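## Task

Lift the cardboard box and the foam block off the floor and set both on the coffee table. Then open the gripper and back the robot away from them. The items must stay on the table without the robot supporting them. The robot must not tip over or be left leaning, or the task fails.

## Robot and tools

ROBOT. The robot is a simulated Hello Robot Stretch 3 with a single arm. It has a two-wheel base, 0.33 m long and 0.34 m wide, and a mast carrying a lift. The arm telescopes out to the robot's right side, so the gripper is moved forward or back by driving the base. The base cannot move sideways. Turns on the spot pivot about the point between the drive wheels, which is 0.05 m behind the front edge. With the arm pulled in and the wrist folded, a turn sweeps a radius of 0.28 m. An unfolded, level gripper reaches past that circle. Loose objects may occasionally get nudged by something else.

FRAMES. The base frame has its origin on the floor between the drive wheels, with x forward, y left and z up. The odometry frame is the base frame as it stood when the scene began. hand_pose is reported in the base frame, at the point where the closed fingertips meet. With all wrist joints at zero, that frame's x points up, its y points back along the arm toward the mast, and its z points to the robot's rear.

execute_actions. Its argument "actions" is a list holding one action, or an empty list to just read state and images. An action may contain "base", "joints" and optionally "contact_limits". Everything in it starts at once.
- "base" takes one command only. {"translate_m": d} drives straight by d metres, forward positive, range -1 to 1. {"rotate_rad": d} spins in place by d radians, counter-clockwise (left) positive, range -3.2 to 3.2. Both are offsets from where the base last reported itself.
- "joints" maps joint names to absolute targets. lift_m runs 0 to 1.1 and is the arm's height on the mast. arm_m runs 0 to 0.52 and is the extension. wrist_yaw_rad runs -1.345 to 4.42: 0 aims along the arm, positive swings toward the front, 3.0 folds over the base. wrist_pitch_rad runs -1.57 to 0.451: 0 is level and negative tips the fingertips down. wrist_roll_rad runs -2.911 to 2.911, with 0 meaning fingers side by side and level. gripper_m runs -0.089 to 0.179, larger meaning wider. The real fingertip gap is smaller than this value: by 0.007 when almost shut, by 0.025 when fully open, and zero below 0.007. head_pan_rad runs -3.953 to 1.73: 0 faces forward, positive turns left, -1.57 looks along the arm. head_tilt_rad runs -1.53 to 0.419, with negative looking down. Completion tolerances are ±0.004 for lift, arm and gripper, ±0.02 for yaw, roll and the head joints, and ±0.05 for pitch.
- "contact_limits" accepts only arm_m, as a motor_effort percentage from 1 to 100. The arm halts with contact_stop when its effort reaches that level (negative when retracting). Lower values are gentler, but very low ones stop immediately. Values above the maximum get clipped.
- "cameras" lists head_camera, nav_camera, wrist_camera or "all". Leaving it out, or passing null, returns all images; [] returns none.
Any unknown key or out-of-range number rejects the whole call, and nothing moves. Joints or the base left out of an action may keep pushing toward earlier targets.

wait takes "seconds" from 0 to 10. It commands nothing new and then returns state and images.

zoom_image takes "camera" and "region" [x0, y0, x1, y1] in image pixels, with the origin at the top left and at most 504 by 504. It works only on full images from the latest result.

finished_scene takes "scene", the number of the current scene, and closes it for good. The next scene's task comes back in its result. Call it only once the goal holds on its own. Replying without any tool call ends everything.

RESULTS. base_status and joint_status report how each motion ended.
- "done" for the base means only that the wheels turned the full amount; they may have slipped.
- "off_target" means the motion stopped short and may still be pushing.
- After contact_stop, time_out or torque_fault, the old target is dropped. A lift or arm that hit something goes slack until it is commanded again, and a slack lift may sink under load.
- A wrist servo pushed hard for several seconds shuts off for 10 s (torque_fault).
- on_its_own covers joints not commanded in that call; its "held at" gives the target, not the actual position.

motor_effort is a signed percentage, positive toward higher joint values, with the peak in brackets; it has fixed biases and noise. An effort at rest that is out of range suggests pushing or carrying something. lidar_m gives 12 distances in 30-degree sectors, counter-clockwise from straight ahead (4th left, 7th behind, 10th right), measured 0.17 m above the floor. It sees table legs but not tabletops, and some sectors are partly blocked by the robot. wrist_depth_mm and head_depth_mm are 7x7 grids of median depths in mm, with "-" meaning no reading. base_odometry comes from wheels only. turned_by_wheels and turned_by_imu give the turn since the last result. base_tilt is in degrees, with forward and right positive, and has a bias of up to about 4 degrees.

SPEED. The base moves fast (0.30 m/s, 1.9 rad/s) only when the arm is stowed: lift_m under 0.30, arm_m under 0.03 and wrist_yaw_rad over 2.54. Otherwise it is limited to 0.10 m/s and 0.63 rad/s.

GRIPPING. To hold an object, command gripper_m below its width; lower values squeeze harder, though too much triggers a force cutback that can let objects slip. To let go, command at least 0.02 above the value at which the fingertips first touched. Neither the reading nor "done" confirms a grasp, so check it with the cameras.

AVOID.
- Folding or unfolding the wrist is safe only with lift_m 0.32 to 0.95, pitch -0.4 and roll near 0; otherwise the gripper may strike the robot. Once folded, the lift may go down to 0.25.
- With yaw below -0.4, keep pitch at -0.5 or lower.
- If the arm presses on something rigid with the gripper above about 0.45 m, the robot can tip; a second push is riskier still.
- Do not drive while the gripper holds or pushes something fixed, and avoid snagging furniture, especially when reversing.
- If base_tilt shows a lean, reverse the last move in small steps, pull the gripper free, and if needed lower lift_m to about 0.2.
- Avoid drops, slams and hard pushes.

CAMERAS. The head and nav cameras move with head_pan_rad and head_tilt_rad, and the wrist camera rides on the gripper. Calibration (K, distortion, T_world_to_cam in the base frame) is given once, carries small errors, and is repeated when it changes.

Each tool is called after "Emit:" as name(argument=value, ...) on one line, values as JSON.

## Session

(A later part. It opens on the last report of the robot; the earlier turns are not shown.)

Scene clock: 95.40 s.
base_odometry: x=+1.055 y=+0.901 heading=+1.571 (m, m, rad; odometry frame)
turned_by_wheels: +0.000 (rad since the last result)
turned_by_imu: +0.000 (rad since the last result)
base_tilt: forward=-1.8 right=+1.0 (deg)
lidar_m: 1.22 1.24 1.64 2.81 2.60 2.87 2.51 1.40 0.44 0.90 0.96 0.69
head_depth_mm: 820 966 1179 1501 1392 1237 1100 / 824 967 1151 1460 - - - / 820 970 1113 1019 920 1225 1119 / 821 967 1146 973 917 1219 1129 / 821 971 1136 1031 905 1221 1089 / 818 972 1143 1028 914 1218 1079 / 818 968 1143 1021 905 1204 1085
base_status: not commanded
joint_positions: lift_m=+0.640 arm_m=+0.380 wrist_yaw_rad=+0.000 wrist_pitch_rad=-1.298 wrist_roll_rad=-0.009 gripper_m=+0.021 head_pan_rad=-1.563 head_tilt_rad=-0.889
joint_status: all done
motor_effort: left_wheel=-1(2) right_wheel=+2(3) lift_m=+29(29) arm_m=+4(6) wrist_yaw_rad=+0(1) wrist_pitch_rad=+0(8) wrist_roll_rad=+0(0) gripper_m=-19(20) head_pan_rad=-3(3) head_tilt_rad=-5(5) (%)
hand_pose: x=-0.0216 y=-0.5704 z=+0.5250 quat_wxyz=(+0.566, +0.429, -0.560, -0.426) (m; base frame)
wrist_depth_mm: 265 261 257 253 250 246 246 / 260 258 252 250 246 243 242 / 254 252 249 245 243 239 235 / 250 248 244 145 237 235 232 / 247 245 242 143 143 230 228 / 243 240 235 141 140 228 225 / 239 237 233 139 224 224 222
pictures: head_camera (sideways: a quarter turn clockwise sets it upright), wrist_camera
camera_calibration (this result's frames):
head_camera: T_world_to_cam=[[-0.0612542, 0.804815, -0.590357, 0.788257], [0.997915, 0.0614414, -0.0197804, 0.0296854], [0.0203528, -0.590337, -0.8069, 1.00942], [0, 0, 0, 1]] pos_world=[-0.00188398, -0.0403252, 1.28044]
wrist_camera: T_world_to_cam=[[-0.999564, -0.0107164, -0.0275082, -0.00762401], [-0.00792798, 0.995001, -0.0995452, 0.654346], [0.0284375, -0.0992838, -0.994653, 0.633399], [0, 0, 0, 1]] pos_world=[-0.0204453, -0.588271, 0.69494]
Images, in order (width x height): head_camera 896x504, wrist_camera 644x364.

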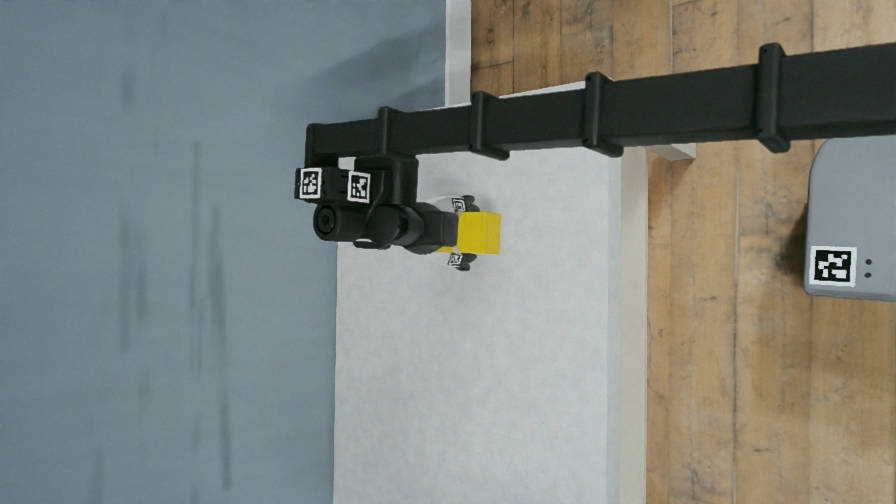

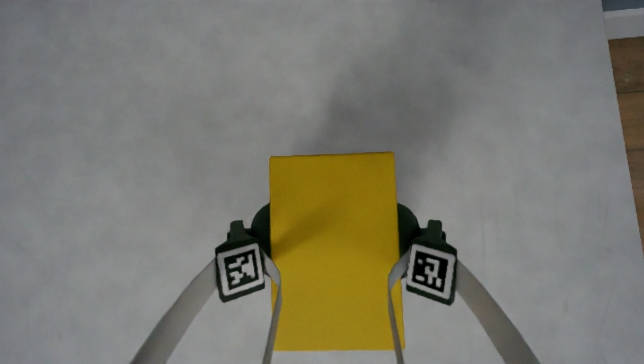

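Emit:
execute_actions(actions=[{"joints":{"lift_m":0.594}}], cameras=[])

Emit:
execute_actions(actions=[{"joints":{"gripper_m":0.13}}], cameras=[])

Emit:
execute_actions(actions=[{"joints":{"lift_m":0.66}}], cameras=[])

Emit:
execute_actions(actions=[{"base":{"translate_m":-0.3},"joints":{"arm_m":0,"wrist_pitch_rad":-0.4,"wrist_yaw_rad":2.7,"gripper_m":0.06}}], cameras=["nav_camera"])

Emit:
execute_actions(actions=[{"base":{"translate_m":-0.3},"joints":{"lift_m":0.285,"head_pan_rad":-1.9,"head_tilt_rad":-1.0}}], cameras=[])

Emit:
execute_actions(actions=[{"base":{"translate_m":-0.95}}], cameras=["head_camera"])

Scene clock: 104.70 s.
base_odometry: x=+1.055 y=+0.901 heading=+1.571 (m, m, rad; odometry frame)
turned_by_wheels: +0.000 (rad since the last result)
turned_by_imu: +0.001 (rad since the last result)
base_tilt: forward=-1.8 right=+1.0 (deg)
lidar_m: 1.22 1.25 1.65 2.82 2.59 2.87 2.50 1.40 0.44 0.90 0.96 0.69
head_depth_mm: 822 964 1178 1504 1395 1226 1094 / 820 969 1158 1459 963 - - / 821 969 1140 1003 914 1212 1132 / 820 966 1145 1021 915 1217 1132 / 820 971 1140 1029 907 1223 1088 / 820 962 1148 1027 908 1217 1081 / 820 965 1147 1031 905 1208 1079
base_status: not commanded
joint_positions: lift_m=+0.594 arm_m=+0.380 wrist_yaw_rad=+0.000 wrist_pitch_rad=-1.299 wrist_roll_rad=-0.009 gripper_m=+0.021 head_pan_rad=-1.563 head_tilt_rad=-0.889
joint_status: all done
motor_effort: left_wheel=-2(1) right_wheel=+3(2) lift_m=+14(25) arm_m=+4(4) wrist_yaw_rad=+1(1) wrist_pitch_rad=+0(0) wrist_roll_rad=+0(0) gripper_m=-21(21) head_pan_rad=-3(3) head_tilt_rad=-4(4) (%)
hand_pose: x=-0.0216 y=-0.5702 z=+0.4798 quat_wxyz=(+0.566, +0.430, -0.560, -0.426) (m; base frame)
wrist_depth_mm: 215 213 210 206 203 201 199 / 211 209 205 203 201 197 194 / 208 205 203 199 197 194 192 / 205 202 199 145 193 190 189 / 201 198 196 143 142 188 186 / 198 196 192 141 140 185 184 / 194 193 189 139 183 182 181
pictures: none
No camera images: the call's "cameras" was empty. Leave "cameras" out to get every camera's image.

Scene clock: 106.30 s.
base_odometry: x=+1.055 y=+0.901 heading=+1.571 (m, m, rad; odometry frame)
turned_by_wheels: +0.000 (rad since the last result)
turned_by_imu: +0.000 (rad since the last result)
base_tilt: forward=-1.6 right=+0.9 (deg)
lidar_m: 1.23 1.24 1.64 2.81 2.60 2.87 2.50 1.40 0.44 0.90 0.96 0.69
head_depth_mm: 822 970 1186 1508 1396 1232 1104 / 821 965 1167 1451 954 - - / 821 967 1139 1005 918 1214 1134 / 823 965 1148 1010 911 1224 1130 / 819 974 1147 1036 906 1221 1089 / 816 968 1147 1025 907 1219 1086 / 816 968 1150 1028 909 1212 1085
base_status: not commanded
joint_positions: lift_m=+0.594 arm_m=+0.380 wrist_yaw_rad=+0.000 wrist_pitch_rad=-1.299 wrist_roll_rad=-0.009 gripper_m=+0.130 head_pan_rad=-1.563 head_tilt_rad=-0.889
joint_status: all done
motor_effort: left_wheel=-2(2) right_wheel=+2(2) lift_m=+14(14) arm_m=+4(5) wrist_yaw_rad=+0(0) wrist_pitch_rad=+0(0) wrist_roll_rad=+0(0) gripper_m=+0(93) head_pan_rad=-3(3) head_tilt_rad=-4(3) (%)
hand_pose: x=-0.0216 y=-0.5702 z=+0.4798 quat_wxyz=(+0.566, +0.430, -0.560, -0.426) (m; base frame)
wrist_depth_mm: 215 213 210 206 203 201 198 / 212 208 206 203 200 198 195 / 208 205 203 200 196 194 192 / 204 201 198 151 193 191 188 / 201 199 195 149 189 188 186 / 198 195 193 147 186 - 182 / 194 192 190 146 184 182 180
pictures: none
No camera images: the call's "cameras" was empty. Leave "cameras" out to get every camera's image.

Scene clock: 107.73 s.
base_odometry: x=+1.055 y=+0.901 heading=+1.571 (m, m, rad; odometry frame)
turned_by_wheels: +0.000 (rad since the last result)
turned_by_imu: +0.000 (rad since the last result)
base_tilt: forward=-1.8 right=+1.0 (deg)
lidar_m: 1.23 1.24 1.64 2.81 2.61 2.87 2.51 1.40 0.44 0.90 0.96 0.69
head_depth_mm: 822 970 1177 1516 1400 1236 1094 / 825 972 1146 1461 - - - / 821 967 - 1030 914 1221 1133 / 820 967 1141 986 914 1222 1131 / 818 965 1150 1031 911 1209 1089 / 820 966 1144 1031 902 1214 1083 / 820 968 1133 1023 902 1205 1080
base_status: not commanded
joint_positions: lift_m=+0.660 arm_m=+0.380 wrist_yaw_rad=+0.000 wrist_pitch_rad=-1.299 wrist_roll_rad=-0.009 gripper_m=+0.130 head_pan_rad=-1.563 head_tilt_rad=-0.889
joint_status: all done
motor_effort: left_wheel=-3(1) right_wheel=+3(2) lift_m=+28(29) arm_m=+4(4) wrist_yaw_rad=+0(1) wrist_pitch_rad=+0(0) wrist_roll_rad=+0(0) gripper_m=+0(0) head_pan_rad=-3(3) head_tilt_rad=-4(4) (%)
hand_pose: x=-0.0216 y=-0.5702 z=+0.5450 quat_wxyz=(+0.566, +0.430, -0.560, -0.426) (m; base frame)
wrist_depth_mm: 287 282 279 273 271 267 619 / 282 277 271 270 266 263 691 / 278 271 270 264 262 258 258 / 271 267 264 217 258 254 253 / 268 264 259 213 252 250 248 / 262 260 255 211 249 - 244 / 258 256 252 249 246 243 240
pictures: none
No camera images: the call's "cameras" was empty. Leave "cameras" out to get every camera's image.

Scene clock: 112.13 s.
base_odometry: x=+1.055 y=+0.601 heading=+1.570 (m, m, rad; odometry frame)
turned_by_wheels: +0.000 (rad since the last result)
turned_by_imu: +0.000 (rad since the last result)
base_tilt: forward=-1.8 right=+1.0 (deg)
lidar_m: 1.52 1.55 2.04 2.52 2.82 2.60 2.21 1.43 1.00 0.39 0.98 0.96
head_depth_mm: 833 991 1206 1512 1400 1241 1101 / 837 982 1198 1514 1399 - - / 834 982 1194 1503 1392 - 1131 / 836 984 1197 1466 1382 - - / 836 980 1155 1035 930 1205 1118 / 835 978 1162 1025 929 1214 1081 / 833 983 1148 1021 917 1207 1079
base_status: done
joint_positions: lift_m=+0.660 arm_m=+0.000 wrist_yaw_rad=+2.698 wrist_pitch_rad=-0.423 wrist_roll_rad=-0.009 gripper_m=+0.060 head_pan_rad=-1.563 head_tilt_rad=-0.889
joint_status: all done
motor_effort: left_wheel=+0(7) right_wheel=+2(4) lift_m=+28(28) arm_m=-3(4) wrist_yaw_rad=+2(5) wrist_pitch_rad=+6(9) wrist_roll_rad=+0(0) gripper_m=-1(95) head_pan_rad=-3(3) head_tilt_rad=-5(5) (%)
hand_pose: x=+0.0747 y=+0.0569 z=+0.6711 quat_wxyz=(+0.297, +0.704, -0.006, +0.645) (m; base frame)
wrist_depth_mm: - - - - - - - / - - - - - - - / - - - - - - - / - - - - - - - / - - - - - - - / 915 953 906 902 874 899 890 / 816 - 805 787 782 775 774
pictures: nav_camera (sideways: a quarter turn counterclockwise sets it upright)
camera_calibration (this result's frames):
nav_camera: T_world_to_cam=[[0.00490737, -0.761158, 0.648547, -0.802524], [-0.998745, -0.0360615, -0.0347658, 0.102594], [0.0498499, -0.647563, -0.76038, 0.951026], [0, 0, 0, 1]] pos_world=[0.0589946, 0.00870063, 1.24718]
Images, in order (width x height): nav_camera 672x504.

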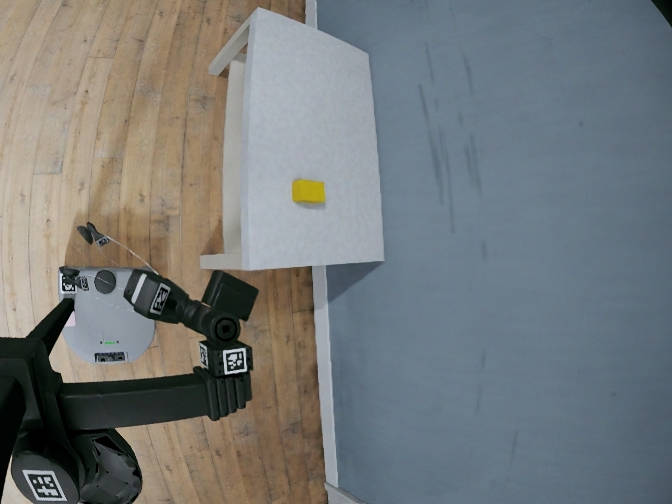

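Scene clock: 116.63 s.
base_odometry: x=+1.055 y=+0.301 heading=+1.570 (m, m, rad; odometry frame)
turned_by_wheels: +0.000 (rad since the last result)
turned_by_imu: +0.000 (rad since the last result)
base_tilt: forward=-1.8 right=+1.0 (deg)
lidar_m: 1.81 1.85 2.44 2.47 2.62 2.33 1.91 1.42 1.02 0.97 0.52 0.55
head_depth_mm: 1072 1323 1640 1502 1341 1193 1121 / 1025 1255 1605 1505 1340 1195 - / 984 1194 1548 1497 1333 1232 - / 952 1149 1447 1494 1324 1229 - / 913 1094 1370 1474 1325 1201 1075 / 876 1046 1283 1468 1323 1190 1077 / 848 1001 1232 1443 1323 1186 1073
base_status: done
joint_positions: lift_m=+0.285 arm_m=+0.000 wrist_yaw_rad=+2.699 wrist_pitch_rad=-0.422 wrist_roll_rad=-0.009 gripper_m=+0.060 head_pan_rad=-1.893 head_tilt_rad=-0.987
joint_status: all done
motor_effort: left_wheel=-1(7) right_wheel=+2(4) lift_m=+14(26) arm_m=-3(4) wrist_yaw_rad=+2(1) wrist_pitch_rad=+6(6) wrist_roll_rad=+0(0) gripper_m=-1(2) head_pan_rad=-3(26) head_tilt_rad=-4(10) (%)
hand_pose: x=+0.0747 y=+0.0570 z=+0.2972 quat_wxyz=(+0.297, +0.704, -0.006, +0.645) (m; base frame)
wrist_depth_mm: - - - - - - - / - - - - - - - / - - - 970 922 900 886 / - 764 745 718 717 694 688 / - 608 608 581 594 564 556 / - 511 - 488 468 481 475 / 435 - - 422 413 416 407
pictures: none
No camera images: the call's "cameras" was empty. Leave "cameras" out to get every camera's image.

Scene clock: 121.50 s.
base_odometry: x=+1.054 y=-0.649 heading=+1.570 (m, m, rad; odometry frame)
turned_by_wheels: +0.000 (rad since the last result)
turned_by_imu: -0.002 (rad since the last result)
base_tilt: forward=-1.8 right=+1.1 (deg)
lidar_m: 2.16 2.81 2.57 2.43 1.63 1.48 0.96 1.44 1.05 0.98 1.04 1.34
head_depth_mm: 1106 1371 1676 1505 1337 1211 1116 / 1063 1307 1614 1513 1339 1195 - / 1028 1241 1595 1496 1320 1241 - / 975 1183 1498 1494 1323 1227 - / 947 1127 1412 1487 1316 1209 1081 / 904 1080 1331 1479 1316 1181 1082 / 875 1055 1288 1445 1314 1180 1076
base_status: done
joint_positions: lift_m=+0.285 arm_m=+0.000 wrist_yaw_rad=+2.699 wrist_pitch_rad=-0.422 wrist_roll_rad=-0.009 gripper_m=+0.060 head_pan_rad=-1.893 head_tilt_rad=-0.988
joint_status: not commanded
motor_effort: left_wheel=-1(11) right_wheel=+1(6) lift_m=+14(14) arm_m=-3(4) wrist_yaw_rad=+1(1) wrist_pitch_rad=+6(6) wrist_roll_rad=+0(0) gripper_m=+0(2) head_pan_rad=-3(3) head_tilt_rad=-5(4) (%)
hand_pose: x=+0.0747 y=+0.0570 z=+0.2972 quat_wxyz=(+0.297, +0.704, -0.006, +0.645) (m; base frame)
wrist_depth_mm: - - - - - - - / - - - - - - - / - - - 967 925 911 894 / - 761 731 718 712 702 686 / - 602 611 586 597 569 557 / - 521 - 487 468 475 471 / 435 - - 419 412 410 405
pictures: head_camera (sideways: a quarter turn clockwise sets it upright)
camera_calibration (this result's frames):
head_camera: T_world_to_cam=[[0.220234, 0.832535, -0.508313, 0.679657], [0.964438, -0.263918, -0.0143976, 0.0228795], [-0.146139, -0.487065, -0.861052, 1.08083], [0, 0, 0, 1]] pos_world=[-0.013798, -0.0333652, 1.27646]
Images, in order (width x height): head_camera 896x504.

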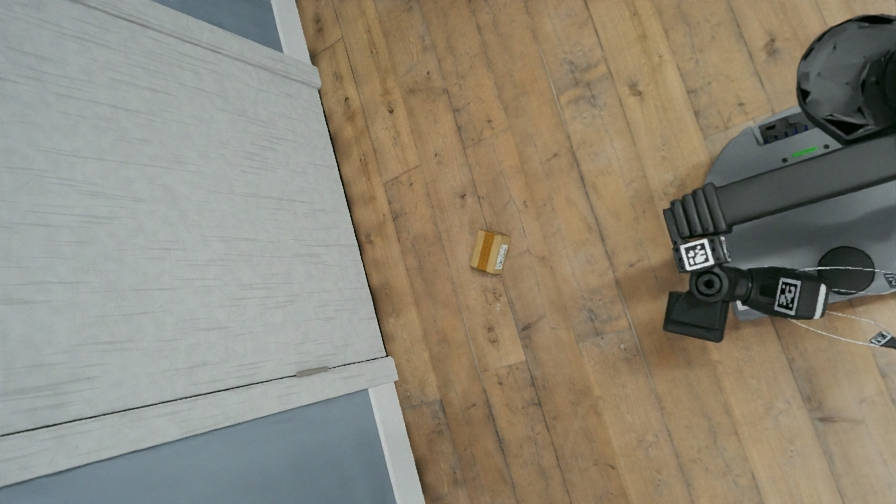

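Emit:
execute_actions(actions=[{"base":{"translate_m":-0.21},"joints":{"wrist_yaw_rad":1.0,"arm_m":0.25,"gripper_m":0.15}}], cameras=[])

Emit:
execute_actions(actions=[{"joints":{"wrist_pitch_rad":-1.3,"arm_m":0.48,"lift_m":0.26}}], cameras=["wrist_camera"])

Scene clock: 130.67 s.
base_odometry: x=+1.054 y=-0.859 heading=+1.570 (m, m, rad; odometry frame)
turned_by_wheels: +0.000 (rad since the last result)
turned_by_imu: +0.001 (rad since the last result)
base_tilt: forward=-1.8 right=+1.0 (deg)
lidar_m: 1.55 2.99 2.63 2.44 1.80 1.26 0.76 1.22 1.06 1.00 1.05 1.39
head_depth_mm: 1139 1422 1690 1506 1338 1204 1102 / 1072 1345 1647 1506 1336 1194 - / 1027 1249 1592 1501 1329 1235 - / 992 1195 1505 1496 1329 1209 - / 954 1147 1432 1489 1305 1190 1083 / 920 1096 1347 1486 1295 1181 1076 / 886 1043 1290 1460 1316 1183 1075
base_status: done
joint_positions: lift_m=+0.285 arm_m=+0.250 wrist_yaw_rad=+1.001 wrist_pitch_rad=-0.422 wrist_roll_rad=-0.009 gripper_m=+0.150 head_pan_rad=-1.893 head_tilt_rad=-0.988
joint_status: all done
motor_effort: left_wheel=-1(10) right_wheel=+1(8) lift_m=+14(14) arm_m=+4(6) wrist_yaw_rad=+0(5) wrist_pitch_rad=+6(6) wrist_roll_rad=+0(0) gripper_m=-1(95) head_pan_rad=-3(3) head_tilt_rad=-5(5) (%)
hand_pose: x=+0.1670 y=-0.5156 z=+0.2972 quat_wxyz=(+0.680, +0.461, -0.532, +0.204) (m; base frame)
wrist_depth_mm: - - - 908 652 511 422 / - - - - 690 542 435 / - - - 906 743 566 436 / 768 752 730 736 701 587 460 / 614 622 586 582 577 567 480 / 515 - 492 491 481 463 468 / 445 427 423 420 413 410 407
pictures: none
No camera images: the call's "cameras" was empty. Leave "cameras" out to get every camera's image.

Scene clock: 133.60 s.
base_odometry: x=+1.054 y=-0.859 heading=+1.570 (m, m, rad; odometry frame)
turned_by_wheels: +0.000 (rad since the last result)
turned_by_imu: +0.000 (rad since the last result)
base_tilt: forward=-1.8 right=+1.1 (deg)
lidar_m: 1.55 3.02 2.63 2.43 1.79 1.26 0.76 1.23 1.06 1.00 1.05 1.39
head_depth_mm: 1139 1414 1686 1519 1338 1194 1106 / 1075 1340 1643 1511 1335 1194 - / 1037 1262 1609 1494 1337 1235 - / 990 1200 1498 1503 1321 1210 - / 955 1143 1433 1436 1314 1187 1078 / 923 1095 1350 1477 1313 1184 1087 / 883 1041 1278 1462 1306 1183 1075
base_status: not commanded
joint_positions: lift_m=+0.260 arm_m=+0.480 wrist_yaw_rad=+1.000 wrist_pitch_rad=-1.297 wrist_roll_rad=-0.009 gripper_m=+0.150 head_pan_rad=-1.893 head_tilt_rad=-0.988
joint_status: all done
motor_effort: left_wheel=-1(0) right_wheel=+1(2) lift_m=+14(13) arm_m=+4(4) wrist_yaw_rad=+1(0) wrist_pitch_rad=-1(5) wrist_roll_rad=+0(0) gripper_m=+0(1) head_pan_rad=-3(3) head_tilt_rad=-5(5) (%)
hand_pose: x=+0.0171 y=-0.6497 z=+0.1459 quat_wxyz=(+0.701, +0.645, -0.286, -0.102) (m; base frame)
wrist_depth_mm: 344 340 331 328 322 317 314 / 333 332 326 321 314 312 308 / 329 328 319 316 312 307 302 / 327 319 318 312 308 304 298 / 319 314 309 258 301 297 293 / 315 - 306 254 296 294 289 / 312 305 301 297 293 288 285
pictures: wrist_camera
camera_calibration (this result's frames):
wrist_camera: T_world_to_cam=[[-0.53135, -0.846706, -0.0275014, -0.531312], [-0.841275, 0.531202, -0.1004, 0.408917], [0.0996184, -0.0302115, -0.994567, 0.291055], [0, 0, 0, 1]] pos_world=[0.032705, -0.65829, 0.315917]
Images, in order (width x height): wrist_camera 644x364.

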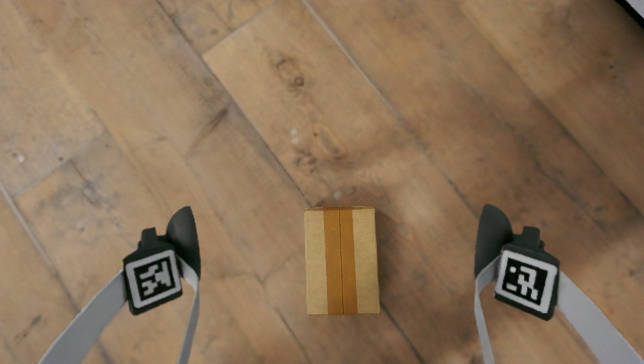

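Emit:
execute_actions(actions=[{"base":{"translate_m":-0.02},"joints":{"arm_m":0.472,"lift_m":0.142}}], cameras=["wrist_camera"])

Emit:
execute_actions(actions=[{"joints":{"gripper_m":0.015}}], cameras=[])

Emit:
execute_actions(actions=[{"base":{"translate_m":0.3},"joints":{"lift_m":0.29,"arm_m":0.15,"wrist_pitch_rad":-0.4}}], cameras=["wrist_camera"])

Emit:
execute_actions(actions=[{"base":{"translate_m":0.15},"joints":{"arm_m":0.0,"wrist_yaw_rad":2.7}}], cameras=[])

Emit:
execute_actions(actions=[{"base":{"translate_m":1.0}}], cameras=[])

Emit:
execute_actions(actions=[{"base":{"translate_m":0.5},"joints":{"lift_m":0.66,"head_pan_rad":-1.57,"head_tilt_rad":-0.9}}], cameras=[])

Emit:
execute_actions(actions=[{"joints":{"wrist_yaw_rad":0,"arm_m":0.2}}], cameras=[])

Emit:
execute_actions(actions=[{"joints":{"wrist_pitch_rad":-1.3,"arm_m":0.36}}], cameras=["head_camera","wrist_camera"])

Scene clock: 146.10 s.
base_odometry: x=+1.054 y=-0.879 heading=+1.570 (m, m, rad; odometry frame)
turned_by_wheels: +0.000 (rad since the last result)
turned_by_imu: +0.001 (rad since the last result)
base_tilt: forward=-1.8 right=+1.1 (deg)
lidar_m: 1.57 3.03 2.64 2.43 1.77 1.24 0.74 1.21 1.06 1.01 1.05 1.39
head_depth_mm: 1141 1425 1688 1509 1335 1198 1094 / 1073 1335 1649 1502 1328 1189 - / 1027 1266 1611 1500 1343 1237 - / 994 1193 1515 1495 1339 1206 - / 955 1143 1442 1542 1318 1191 1082 / 921 1098 1346 1480 1317 1185 1083 / 893 1043 1278 1468 1312 1184 1076
base_status: done
joint_positions: lift_m=+0.142 arm_m=+0.472 wrist_yaw_rad=+1.000 wrist_pitch_rad=-1.298 wrist_roll_rad=-0.009 gripper_m=+0.150 head_pan_rad=-1.893 head_tilt_rad=-0.988
joint_status: all done
motor_effort: left_wheel=-1(5) right_wheel=+2(5) lift_m=+14(14) arm_m=-3(2) wrist_yaw_rad=+0(1) wrist_pitch_rad=-1(1) wrist_roll_rad=+0(1) gripper_m=+0(0) head_pan_rad=-3(3) head_tilt_rad=-4(6) (%)
hand_pose: x=+0.0171 y=-0.6422 z=+0.0279 quat_wxyz=(+0.701, +0.645, -0.286, -0.102) (m; base frame)
wrist_depth_mm: 214 210 207 204 202 199 196 / 210 207 204 200 198 195 192 / 207 203 200 197 195 192 188 / 202 200 197 144 191 189 186 / 198 198 193 142 187 186 183 / 196 - 191 140 184 183 180 / 194 190 187 138 181 180 178
pictures: wrist_camera
camera_calibration (this result's frames):
wrist_camera: T_world_to_cam=[[-0.531359, -0.8467, -0.0275055, -0.528291], [-0.841309, 0.531224, -0.100005, 0.393042], [0.0992861, -0.0299982, -0.994607, 0.174052], [0, 0, 0, 1]] pos_world=[0.0326772, -0.650876, 0.197888]
Images, in order (width x height): wrist_camera 644x364.

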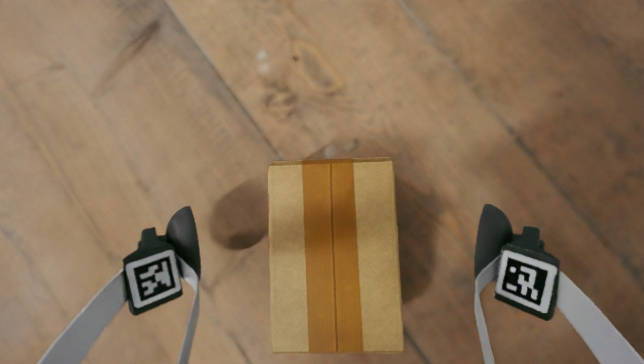

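Scene clock: 147.93 s.
base_odometry: x=+1.054 y=-0.879 heading=+1.570 (m, m, rad; odometry frame)
turned_by_wheels: +0.000 (rad since the last result)
turned_by_imu: +0.000 (rad since the last result)
base_tilt: forward=-1.8 right=+1.1 (deg)
lidar_m: 1.56 3.03 2.63 2.43 1.77 1.24 0.74 1.20 1.07 1.01 1.05 1.38
head_depth_mm: 1139 1423 1693 1521 1339 1197 1088 / 1068 1333 1653 1510 1333 1202 - / 1026 1262 1615 1496 1322 1231 - / 987 1201 1518 1488 1337 1212 - / 957 1144 1420 1556 1322 1189 1075 / 918 1094 1343 1492 1313 1184 1080 / 887 1051 1275 1444 1316 1189 1076
base_status: not commanded
joint_positions: lift_m=+0.142 arm_m=+0.472 wrist_yaw_rad=+1.000 wrist_pitch_rad=-1.298 wrist_roll_rad=-0.009 gripper_m=+0.016 head_pan_rad=-1.893 head_tilt_rad=-0.988
joint_status: all done
motor_effort: left_wheel=+0(0) right_wheel=+2(2) lift_m=+14(14) arm_m=-3(3) wrist_yaw_rad=+1(0) wrist_pitch_rad=+0(0) wrist_roll_rad=+0(0) gripper_m=-23(100) head_pan_rad=-3(3) head_tilt_rad=-5(5) (%)
hand_pose: x=+0.0169 y=-0.6422 z=+0.0279 quat_wxyz=(+0.701, +0.645, -0.286, -0.103) (m; base frame)
wrist_depth_mm: 213 211 208 203 201 198 196 / 209 207 203 201 197 194 192 / 205 204 200 198 195 191 188 / 202 199 196 140 190 189 186 / 199 196 194 138 137 186 183 / 195 194 189 136 135 183 180 / 192 190 187 134 181 180 178
pictures: none
No camera images: the call's "cameras" was empty. Leave "cameras" out to get every camera's image.

Scene clock: 152.17 s.
base_odometry: x=+1.054 y=-0.579 heading=+1.570 (m, m, rad; odometry frame)
turned_by_wheels: +0.000 (rad since the last result)
turned_by_imu: +0.000 (rad since the last result)
base_tilt: forward=-1.8 right=+1.0 (deg)
lidar_m: 2.09 2.74 2.88 2.44 1.68 1.55 1.04 1.51 1.05 0.99 1.04 1.27
head_depth_mm: 1106 1373 1657 1496 1340 1195 1115 / 1061 1303 1617 1515 1329 1197 - / 1016 1238 1578 1499 1330 1234 - / 971 1180 1482 1490 1357 1203 - / 934 1124 1397 1487 1348 1193 1080 / 900 1088 1339 1488 1337 1183 1077 / 890 1042 1287 1464 1324 1187 1071
base_status: done
joint_positions: lift_m=+0.290 arm_m=+0.150 wrist_yaw_rad=+1.000 wrist_pitch_rad=-0.430 wrist_roll_rad=-0.009 gripper_m=+0.016 head_pan_rad=-1.893 head_tilt_rad=-0.988
joint_status: all done
motor_effort: left_wheel=-1(4) right_wheel=+1(8) lift_m=+29(30) arm_m=-3(4) wrist_yaw_rad=+0(1) wrist_pitch_rad=+8(10) wrist_roll_rad=+1(1) gripper_m=-21(22) head_pan_rad=-3(3) head_tilt_rad=-5(4) (%)
hand_pose: x=+0.1662 y=-0.4158 z=+0.2996 quat_wxyz=(+0.681, +0.463, -0.531, +0.201) (m; base frame)
wrist_depth_mm: - - - - 752 588 482 / - - - - 785 612 502 / - - 958 948 823 654 525 / 764 753 730 140 678 645 540 / 609 602 593 138 137 559 544 / 511 506 465 135 135 476 472 / 435 431 424 134 394 409 413
pictures: wrist_camera
camera_calibration (this result's frames):
wrist_camera: T_world_to_cam=[[-0.515882, -0.856607, -0.00949421, -0.261912], [-0.481311, 0.298997, -0.823978, 0.485878], [0.708664, -0.420506, -0.566542, 0.0444072], [0, 0, 0, 1]] pos_world=[0.067273, -0.350958, 0.423024]
Images, in order (width x height): wrist_camera 644x364.

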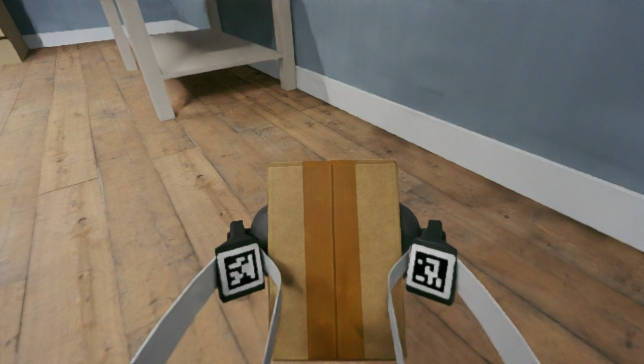

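Scene clock: 155.17 s.
base_odometry: x=+1.054 y=-0.429 heading=+1.570 (m, m, rad; odometry frame)
turned_by_wheels: +0.000 (rad since the last result)
turned_by_imu: +0.001 (rad since the last result)
base_tilt: forward=-1.8 right=+1.0 (deg)
lidar_m: 1.94 2.60 2.89 2.45 1.78 1.71 1.18 1.47 1.04 1.00 1.03 1.13
head_depth_mm: 1096 1360 1659 1508 1334 1204 1117 / 1051 1289 1624 1489 1331 1195 - / 1008 1227 1558 1488 1332 1231 - / 963 1169 1473 1500 1324 1223 - / 936 1123 1409 1487 1318 1195 1072 / 916 1092 1339 1481 1329 1189 1074 / 884 1038 1272 1457 1311 1177 1079
base_status: done
joint_positions: lift_m=+0.290 arm_m=+0.000 wrist_yaw_rad=+2.698 wrist_pitch_rad=-0.429 wrist_roll_rad=-0.009 gripper_m=+0.016 head_pan_rad=-1.894 head_tilt_rad=-0.988
joint_status: all done
motor_effort: left_wheel=-1(9) right_wheel=+2(10) lift_m=+29(28) arm_m=-4(2) wrist_yaw_rad=+2(5) wrist_pitch_rad=+8(8) wrist_roll_rad=+0(0) gripper_m=-22(22) head_pan_rad=-3(3) head_tilt_rad=-4(4) (%)
hand_pose: x=+0.0744 y=+0.0561 z=+0.2997 quat_wxyz=(+0.299, +0.704, -0.003, +0.644) (m; base frame)
wrist_depth_mm: - - - - - - - / - - - - - - - / - - - 971 942 899 889 / - 760 725 140 682 707 684 / - 609 593 137 138 565 558 / - 518 - 135 135 482 476 / 440 - - 133 395 413 411
pictures: none
No camera images: the call's "cameras" was empty. Leave "cameras" out to get every camera's image.

Scene clock: 160.27 s.
base_odometry: x=+1.055 y=+0.571 heading=+1.570 (m, m, rad; odometry frame)
turned_by_wheels: +0.000 (rad since the last result)
turned_by_imu: +0.003 (rad since the last result)
base_tilt: forward=-1.8 right=+1.1 (deg)
lidar_m: 1.55 1.58 2.09 2.52 2.82 2.57 2.17 1.42 1.00 0.39 0.40 0.98
head_depth_mm: 1056 1304 1639 1515 1334 1197 1118 / 1014 1242 1593 1501 1340 1196 - / 974 1187 1506 1509 1335 1230 - / 936 1131 1428 1493 1325 1230 - / 900 1074 1348 1493 1329 1211 1080 / 868 1037 1269 1452 1106 1188 1076 / 837 990 1095 956 888 1182 1070
base_status: done
joint_positions: lift_m=+0.290 arm_m=+0.000 wrist_yaw_rad=+2.699 wrist_pitch_rad=-0.429 wrist_roll_rad=-0.009 gripper_m=+0.016 head_pan_rad=-1.894 head_tilt_rad=-0.988
joint_status: not commanded
motor_effort: left_wheel=-1(8) right_wheel=+2(10) lift_m=+29(29) arm_m=-3(3) wrist_yaw_rad=+1(1) wrist_pitch_rad=+8(8) wrist_roll_rad=+0(0) gripper_m=-23(23) head_pan_rad=-2(3) head_tilt_rad=-4(4) (%)
hand_pose: x=+0.0743 y=+0.0561 z=+0.2997 quat_wxyz=(+0.299, +0.704, -0.003, +0.644) (m; base frame)
wrist_depth_mm: - - - - - - - / - - - - - - - / - - - 947 913 901 898 / - 745 735 140 680 688 677 / - 606 587 138 137 558 562 / - 516 - 135 134 476 469 / 440 - - 134 394 411 412
pictures: none
No camera images: the call's "cameras" was empty. Leave "cameras" out to get every camera's image.

Scene clock: 166.63 s.
base_odometry: x=+1.056 y=+1.071 heading=+1.570 (m, m, rad; odometry frame)
turned_by_wheels: +0.000 (rad since the last result)
turned_by_imu: +0.002 (rad since the last result)
base_tilt: forward=-1.8 right=+1.1 (deg)
lidar_m: 1.06 1.08 1.41 2.82 2.90 3.01 2.66 0.55 0.54 0.93 0.95 0.55
head_depth_mm: 821 970 1155 1036 914 1202 1100 / 818 970 1148 1034 911 - - / 816 970 1156 1030 911 - - / 815 969 1150 1018 902 - - / 812 963 1140 1028 901 1200 1118 / 815 962 1136 1014 905 1206 1089 / 813 956 1133 1019 897 1185 1077
base_status: done
joint_positions: lift_m=+0.660 arm_m=+0.000 wrist_yaw_rad=+2.699 wrist_pitch_rad=-0.429 wrist_roll_rad=-0.009 gripper_m=+0.016 head_pan_rad=-1.577 head_tilt_rad=-0.903
joint_status: all done
motor_effort: left_wheel=-1(7) right_wheel=+3(10) lift_m=+29(29) arm_m=-3(3) wrist_yaw_rad=+2(2) wrist_pitch_rad=+8(8) wrist_roll_rad=+0(0) gripper_m=-22(23) head_pan_rad=+3(27) head_tilt_rad=+0(7) (%)
hand_pose: x=+0.0743 y=+0.0562 z=+0.6697 quat_wxyz=(+0.299, +0.704, -0.003, +0.644) (m; base frame)
wrist_depth_mm: - - - - - - 784 / - - - - - - 816 / - - - - - - 840 / - - - 140 - - 884 / - - - 138 137 - 953 / 916 968 863 136 135 902 871 / 818 - 791 133 745 769 767
pictures: none
No camera images: the call's "cameras" was empty. Leave "cameras" out to get every camera's image.

Scene clock: 169.33 s.
base_odometry: x=+1.056 y=+1.071 heading=+1.570 (m, m, rad; odometry frame)
turned_by_wheels: +0.000 (rad since the last result)
turned_by_imu: +0.000 (rad since the last result)
base_tilt: forward=-1.7 right=+1.0 (deg)
lidar_m: 1.06 1.07 1.42 2.83 2.89 3.02 2.67 0.55 0.54 0.93 0.95 0.55
head_depth_mm: 819 976 1154 1037 917 1212 1098 / 819 969 1150 1078 - - - / 818 971 1153 - 891 1219 1143 / 813 969 1147 998 902 1224 - / 812 965 1147 1022 898 1212 1080 / 812 963 1131 1015 901 1208 1084 / 810 960 1141 1016 897 1180 1080
base_status: not commanded
joint_positions: lift_m=+0.660 arm_m=+0.200 wrist_yaw_rad=+0.002 wrist_pitch_rad=-0.429 wrist_roll_rad=-0.009 gripper_m=+0.016 head_pan_rad=-1.577 head_tilt_rad=-0.902
joint_status: all done
motor_effort: left_wheel=-1(1) right_wheel=+2(2) lift_m=+29(29) arm_m=+4(5) wrist_yaw_rad=-1(1) wrist_pitch_rad=+8(8) wrist_roll_rad=+0(0) gripper_m=-21(24) head_pan_rad=+3(4) head_tilt_rad=+0(0) (%)
hand_pose: x=-0.0211 y=-0.5676 z=+0.6697 quat_wxyz=(+0.694, +0.152, -0.687, -0.150) (m; base frame)
wrist_depth_mm: 425 426 432 433 434 438 442 / 464 464 469 471 473 476 484 / 509 516 515 518 525 526 528 / 568 556 560 140 544 564 597 / 492 492 482 138 137 463 636 / 409 407 377 135 135 391 380 / 355 352 346 133 321 329 330
pictures: none
No camera images: the call's "cameras" was empty. Leave "cameras" out to get every camera's image.

Scene clock: 171.77 s.
base_odometry: x=+1.056 y=+1.071 heading=+1.570 (m, m, rad; odometry frame)
turned_by_wheels: +0.000 (rad since the last result)
turned_by_imu: +0.000 (rad since the last result)
base_tilt: forward=-1.7 right=+1.1 (deg)
lidar_m: 1.06 1.08 1.42 2.83 2.90 3.02 2.67 0.55 0.53 0.93 0.95 0.55
head_depth_mm: 818 973 1155 1040 913 1207 1101 / 822 967 1155 1047 - - - / 822 965 1096 1002 910 1220 1144 / 815 962 1129 966 906 1215 - / 814 964 1148 1019 904 1203 1091 / 813 958 1136 1018 903 1209 1085 / 809 959 1132 1013 901 1186 1086
base_status: not commanded
joint_positions: lift_m=+0.660 arm_m=+0.360 wrist_yaw_rad=+0.000 wrist_pitch_rad=-1.299 wrist_roll_rad=-0.009 gripper_m=+0.016 head_pan_rad=-1.577 head_tilt_rad=-0.902
joint_status: all done
motor_effort: left_wheel=-2(1) right_wheel=+2(2) lift_m=+29(29) arm_m=+4(5) wrist_yaw_rad=-1(0) wrist_pitch_rad=+0(11) wrist_roll_rad=+0(0) gripper_m=-23(21) head_pan_rad=+3(3) head_tilt_rad=+1(1) (%)
hand_pose: x=-0.0216 y=-0.5502 z=+0.5449 quat_wxyz=(+0.566, +0.430, -0.560, -0.426) (m; base frame)
wrist_depth_mm: 286 283 277 274 270 266 264 / 283 277 275 270 267 264 260 / 277 272 270 266 261 257 255 / 272 269 265 139 256 248 208 / 267 265 260 138 138 250 205 / 263 260 254 136 135 246 242 / 257 256 251 134 244 242 239
pictures: head_camera (sideways: a quarter turn clockwise sets it upright), wrist_camera
camera_calibration (this result's frames):
head_camera: T_world_to_cam=[[-0.0500611, 0.8133, -0.579687, 0.774288], [0.998671, 0.0478791, -0.0190697, 0.0287552], [0.0122455, -0.579871, -0.814616, 1.0195], [0, 0, 0, 1]] pos_world=[-0.00243961, -0.0399244, 1.2799]
wrist_camera: T_world_to_cam=[[-0.999563, -0.0107912, -0.0275187, -0.0068895], [-0.00802073, 0.995068, -0.0988695, 0.635926], [0.0284499, -0.0986056, -0.99472, 0.655661], [0, 0, 0, 1]] pos_world=[-0.0204394, -0.568212, 0.714883]
Images, in order (width x height): head_camera 896x504, wrist_camera 644x364.

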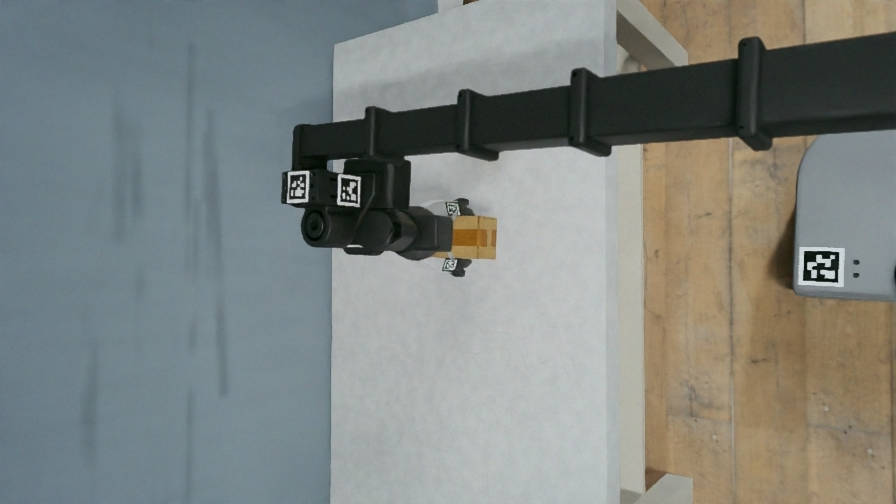

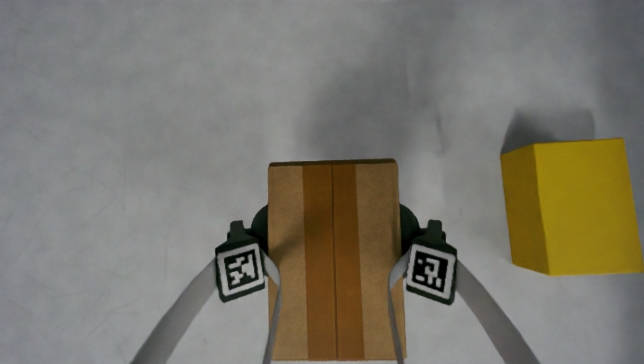

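Emit:
execute_actions(actions=[{"joints":{"lift_m":0.592}}], cameras=[])

Emit:
execute_actions(actions=[{"joints":{"gripper_m":0.12}}], cameras=[])

Emit:
execute_actions(actions=[{"joints":{"lift_m":0.67}}], cameras=[])

Emit:
execute_actions(actions=[{"joints":{"arm_m":0.0}}], cameras=["head_camera"])

Emit:
finished_scene(scene=1)

Scene clock: 178.60 s.
base_odometry: x=+1.056 y=+1.071 heading=+1.570 (m, m, rad; odometry frame)
turned_by_wheels: +0.000 (rad since the last result)
turned_by_imu: +0.001 (rad since the last result)
base_tilt: forward=-1.7 right=+1.0 (deg)
lidar_m: 1.06 1.07 1.41 2.82 2.89 3.01 2.67 0.55 0.53 0.93 0.95 0.55
head_depth_mm: 820 976 1154 1038 918 1200 1097 / 815 966 1152 1037 914 - - / 817 968 1143 987 910 1221 - / 817 963 1154 1002 908 1217 - / 812 965 1142 1019 902 1220 1091 / 809 961 1139 1018 895 1214 1077 / 812 961 1134 1014 900 1176 1077
base_status: not commanded
joint_positions: lift_m=+0.592 arm_m=+0.360 wrist_yaw_rad=+0.000 wrist_pitch_rad=-1.300 wrist_roll_rad=-0.009 gripper_m=+0.016 head_pan_rad=-1.577 head_tilt_rad=-0.902
joint_status: all done
motor_effort: left_wheel=-1(2) right_wheel=+2(2) lift_m=+14(25) arm_m=+4(3) wrist_yaw_rad=+1(0) wrist_pitch_rad=+0(0) wrist_roll_rad=+0(0) gripper_m=-22(22) head_pan_rad=+4(3) head_tilt_rad=+0(0) (%)
hand_pose: x=-0.0216 y=-0.5499 z=+0.4778 quat_wxyz=(+0.566, +0.430, -0.560, -0.426) (m; base frame)
wrist_depth_mm: 213 210 207 204 201 198 196 / 209 207 204 200 198 195 193 / 206 203 200 197 195 192 170 / 202 200 198 140 191 189 163 / 199 197 194 138 137 186 164 / 195 193 189 136 134 183 179 / 192 191 188 133 181 181 178
pictures: none
No camera images: the call's "cameras" was empty. Leave "cameras" out to get every camera's image.

Scene clock: 180.13 s.
base_odometry: x=+1.056 y=+1.071 heading=+1.570 (m, m, rad; odometry frame)
turned_by_wheels: +0.000 (rad since the last result)
turned_by_imu: +0.000 (rad since the last result)
base_tilt: forward=-1.8 right=+1.0 (deg)
lidar_m: 1.06 1.07 1.42 2.83 2.89 3.01 2.68 0.55 0.54 0.93 0.95 0.55
head_depth_mm: 823 973 1152 1041 916 1206 1099 / 821 971 1153 1033 912 - - / 816 969 1153 990 901 1214 - / 818 966 1148 981 905 1215 - / 815 969 1139 1021 906 1212 1082 / 812 963 1133 1018 901 1209 1087 / 813 958 1132 1010 900 1188 1076
base_status: not commanded
joint_positions: lift_m=+0.592 arm_m=+0.360 wrist_yaw_rad=+0.000 wrist_pitch_rad=-1.300 wrist_roll_rad=-0.009 gripper_m=+0.120 head_pan_rad=-1.577 head_tilt_rad=-0.902
joint_status: all done
motor_effort: left_wheel=-1(1) right_wheel=+2(3) lift_m=+14(14) arm_m=+3(4) wrist_yaw_rad=+1(1) wrist_pitch_rad=+0(0) wrist_roll_rad=+0(0) gripper_m=+1(93) head_pan_rad=+3(3) head_tilt_rad=+0(0) (%)
hand_pose: x=-0.0216 y=-0.5499 z=+0.4778 quat_wxyz=(+0.566, +0.430, -0.560, -0.426) (m; base frame)
wrist_depth_mm: 212 210 207 205 201 198 195 / 210 207 204 201 199 196 192 / 206 203 201 198 195 192 170 / 202 199 197 145 190 189 163 / 199 197 193 142 188 187 165 / 195 195 191 140 185 - 178 / 192 190 189 138 182 181 178
pictures: none
No camera images: the call's "cameras" was empty. Leave "cameras" out to get every camera's image.

Scene clock: 181.67 s.
base_odometry: x=+1.056 y=+1.071 heading=+1.570 (m, m, rad; odometry frame)
turned_by_wheels: +0.000 (rad since the last result)
turned_by_imu: +0.000 (rad since the last result)
base_tilt: forward=-1.8 right=+1.1 (deg)
lidar_m: 1.06 1.07 1.41 2.83 2.89 3.00 2.67 0.55 0.54 0.93 0.95 0.55
head_depth_mm: 817 974 1159 1037 912 1206 1109 / 823 973 1147 1056 - - - / 817 968 1080 1009 913 1215 1142 / 815 967 1116 962 910 1224 - / 814 967 1141 1021 905 1210 1087 / 816 963 1147 1017 901 1205 1089 / 811 963 1133 1010 897 1185 1078
base_status: not commanded
joint_positions: lift_m=+0.670 arm_m=+0.360 wrist_yaw_rad=+0.000 wrist_pitch_rad=-1.300 wrist_roll_rad=-0.009 gripper_m=+0.120 head_pan_rad=-1.577 head_tilt_rad=-0.902
joint_status: all done
motor_effort: left_wheel=-2(3) right_wheel=+2(2) lift_m=+29(29) arm_m=+4(4) wrist_yaw_rad=+0(1) wrist_pitch_rad=+0(0) wrist_roll_rad=+0(0) gripper_m=+0(1) head_pan_rad=+3(3) head_tilt_rad=+0(1) (%)
hand_pose: x=-0.0216 y=-0.5499 z=+0.5549 quat_wxyz=(+0.566, +0.430, -0.560, -0.426) (m; base frame)
wrist_depth_mm: 296 292 289 286 282 277 273 / 293 286 285 281 275 272 269 / 287 284 279 276 272 269 265 / 280 280 275 223 267 249 219 / 277 275 270 218 263 228 215 / 272 270 265 216 259 - 253 / 268 264 263 257 255 252 249
pictures: none
No camera images: the call's "cameras" was empty. Leave "cameras" out to get every camera's image.

Scene clock: 185.53 s.
base_odometry: x=+1.056 y=+1.071 heading=+1.570 (m, m, rad; odometry frame)
turned_by_wheels: +0.000 (rad since the last result)
turned_by_imu: +0.001 (rad since the last result)
base_tilt: forward=-1.7 right=+0.9 (deg)
lidar_m: 1.06 1.07 1.42 2.82 2.90 3.01 2.68 0.55 0.54 0.93 0.95 0.55
head_depth_mm: 820 973 1161 1039 916 1207 1108 / 819 969 1147 1030 911 - - / 818 965 1144 1026 907 - - / 816 964 1145 1023 903 - - / 815 962 1146 1024 904 1207 1087 / 811 960 1139 1017 902 1206 1080 / 812 960 1136 1009 899 1184 1073
base_status: not commanded
joint_positions: lift_m=+0.670 arm_m=+0.000 wrist_yaw_rad=+0.000 wrist_pitch_rad=-1.300 wrist_roll_rad=-0.009 gripper_m=+0.120 head_pan_rad=-1.577 head_tilt_rad=-0.902
joint_status: all done
motor_effort: left_wheel=-2(1) right_wheel=+2(2) lift_m=+28(28) arm_m=-3(6) wrist_yaw_rad=+0(0) wrist_pitch_rad=+0(0) wrist_roll_rad=+0(0) gripper_m=+0(0) head_pan_rad=+3(3) head_tilt_rad=+0(1) (%)
hand_pose: x=-0.0216 y=-0.1905 z=+0.5549 quat_wxyz=(+0.566, +0.430, -0.560, -0.426) (m; base frame)
wrist_depth_mm: 297 293 290 286 283 285 296 / 327 336 585 585 577 574 461 / 552 655 728 717 724 689 705 / 742 737 731 709 698 702 678 / 728 716 709 706 698 678 666 / 732 713 699 693 - - 665 / 714 699 684 680 - 661 649
pictures: head_camera (sideways: a quarter turn clockwise sets it upright)
camera_calibration (this result's frames):
head_camera: T_world_to_cam=[[-0.0501443, 0.81322, -0.579793, 0.774426], [0.998666, 0.0479783, -0.0190767, 0.0287643], [0.0123039, -0.579976, -0.814541, 1.0194], [0, 0, 0, 1]] pos_world=[-0.00243556, -0.0399282, 1.2799]
Images, in order (width x height): head_camera 896x504.

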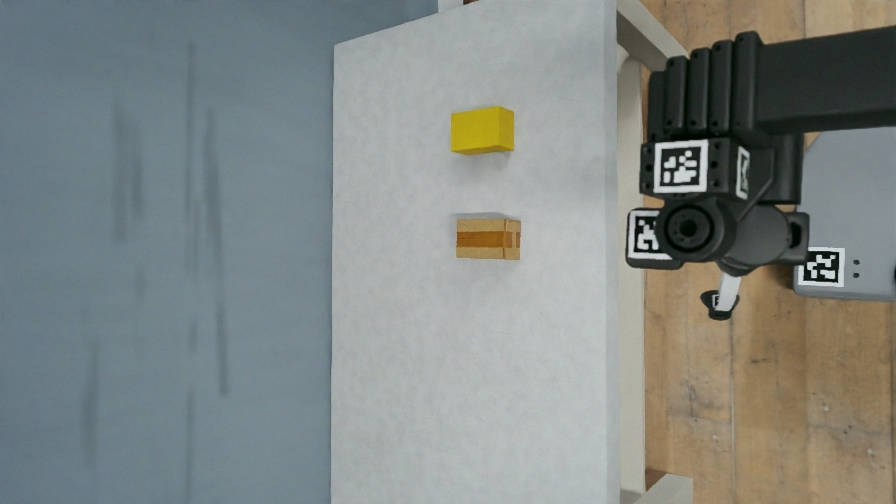

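The scene is finished: the task was done.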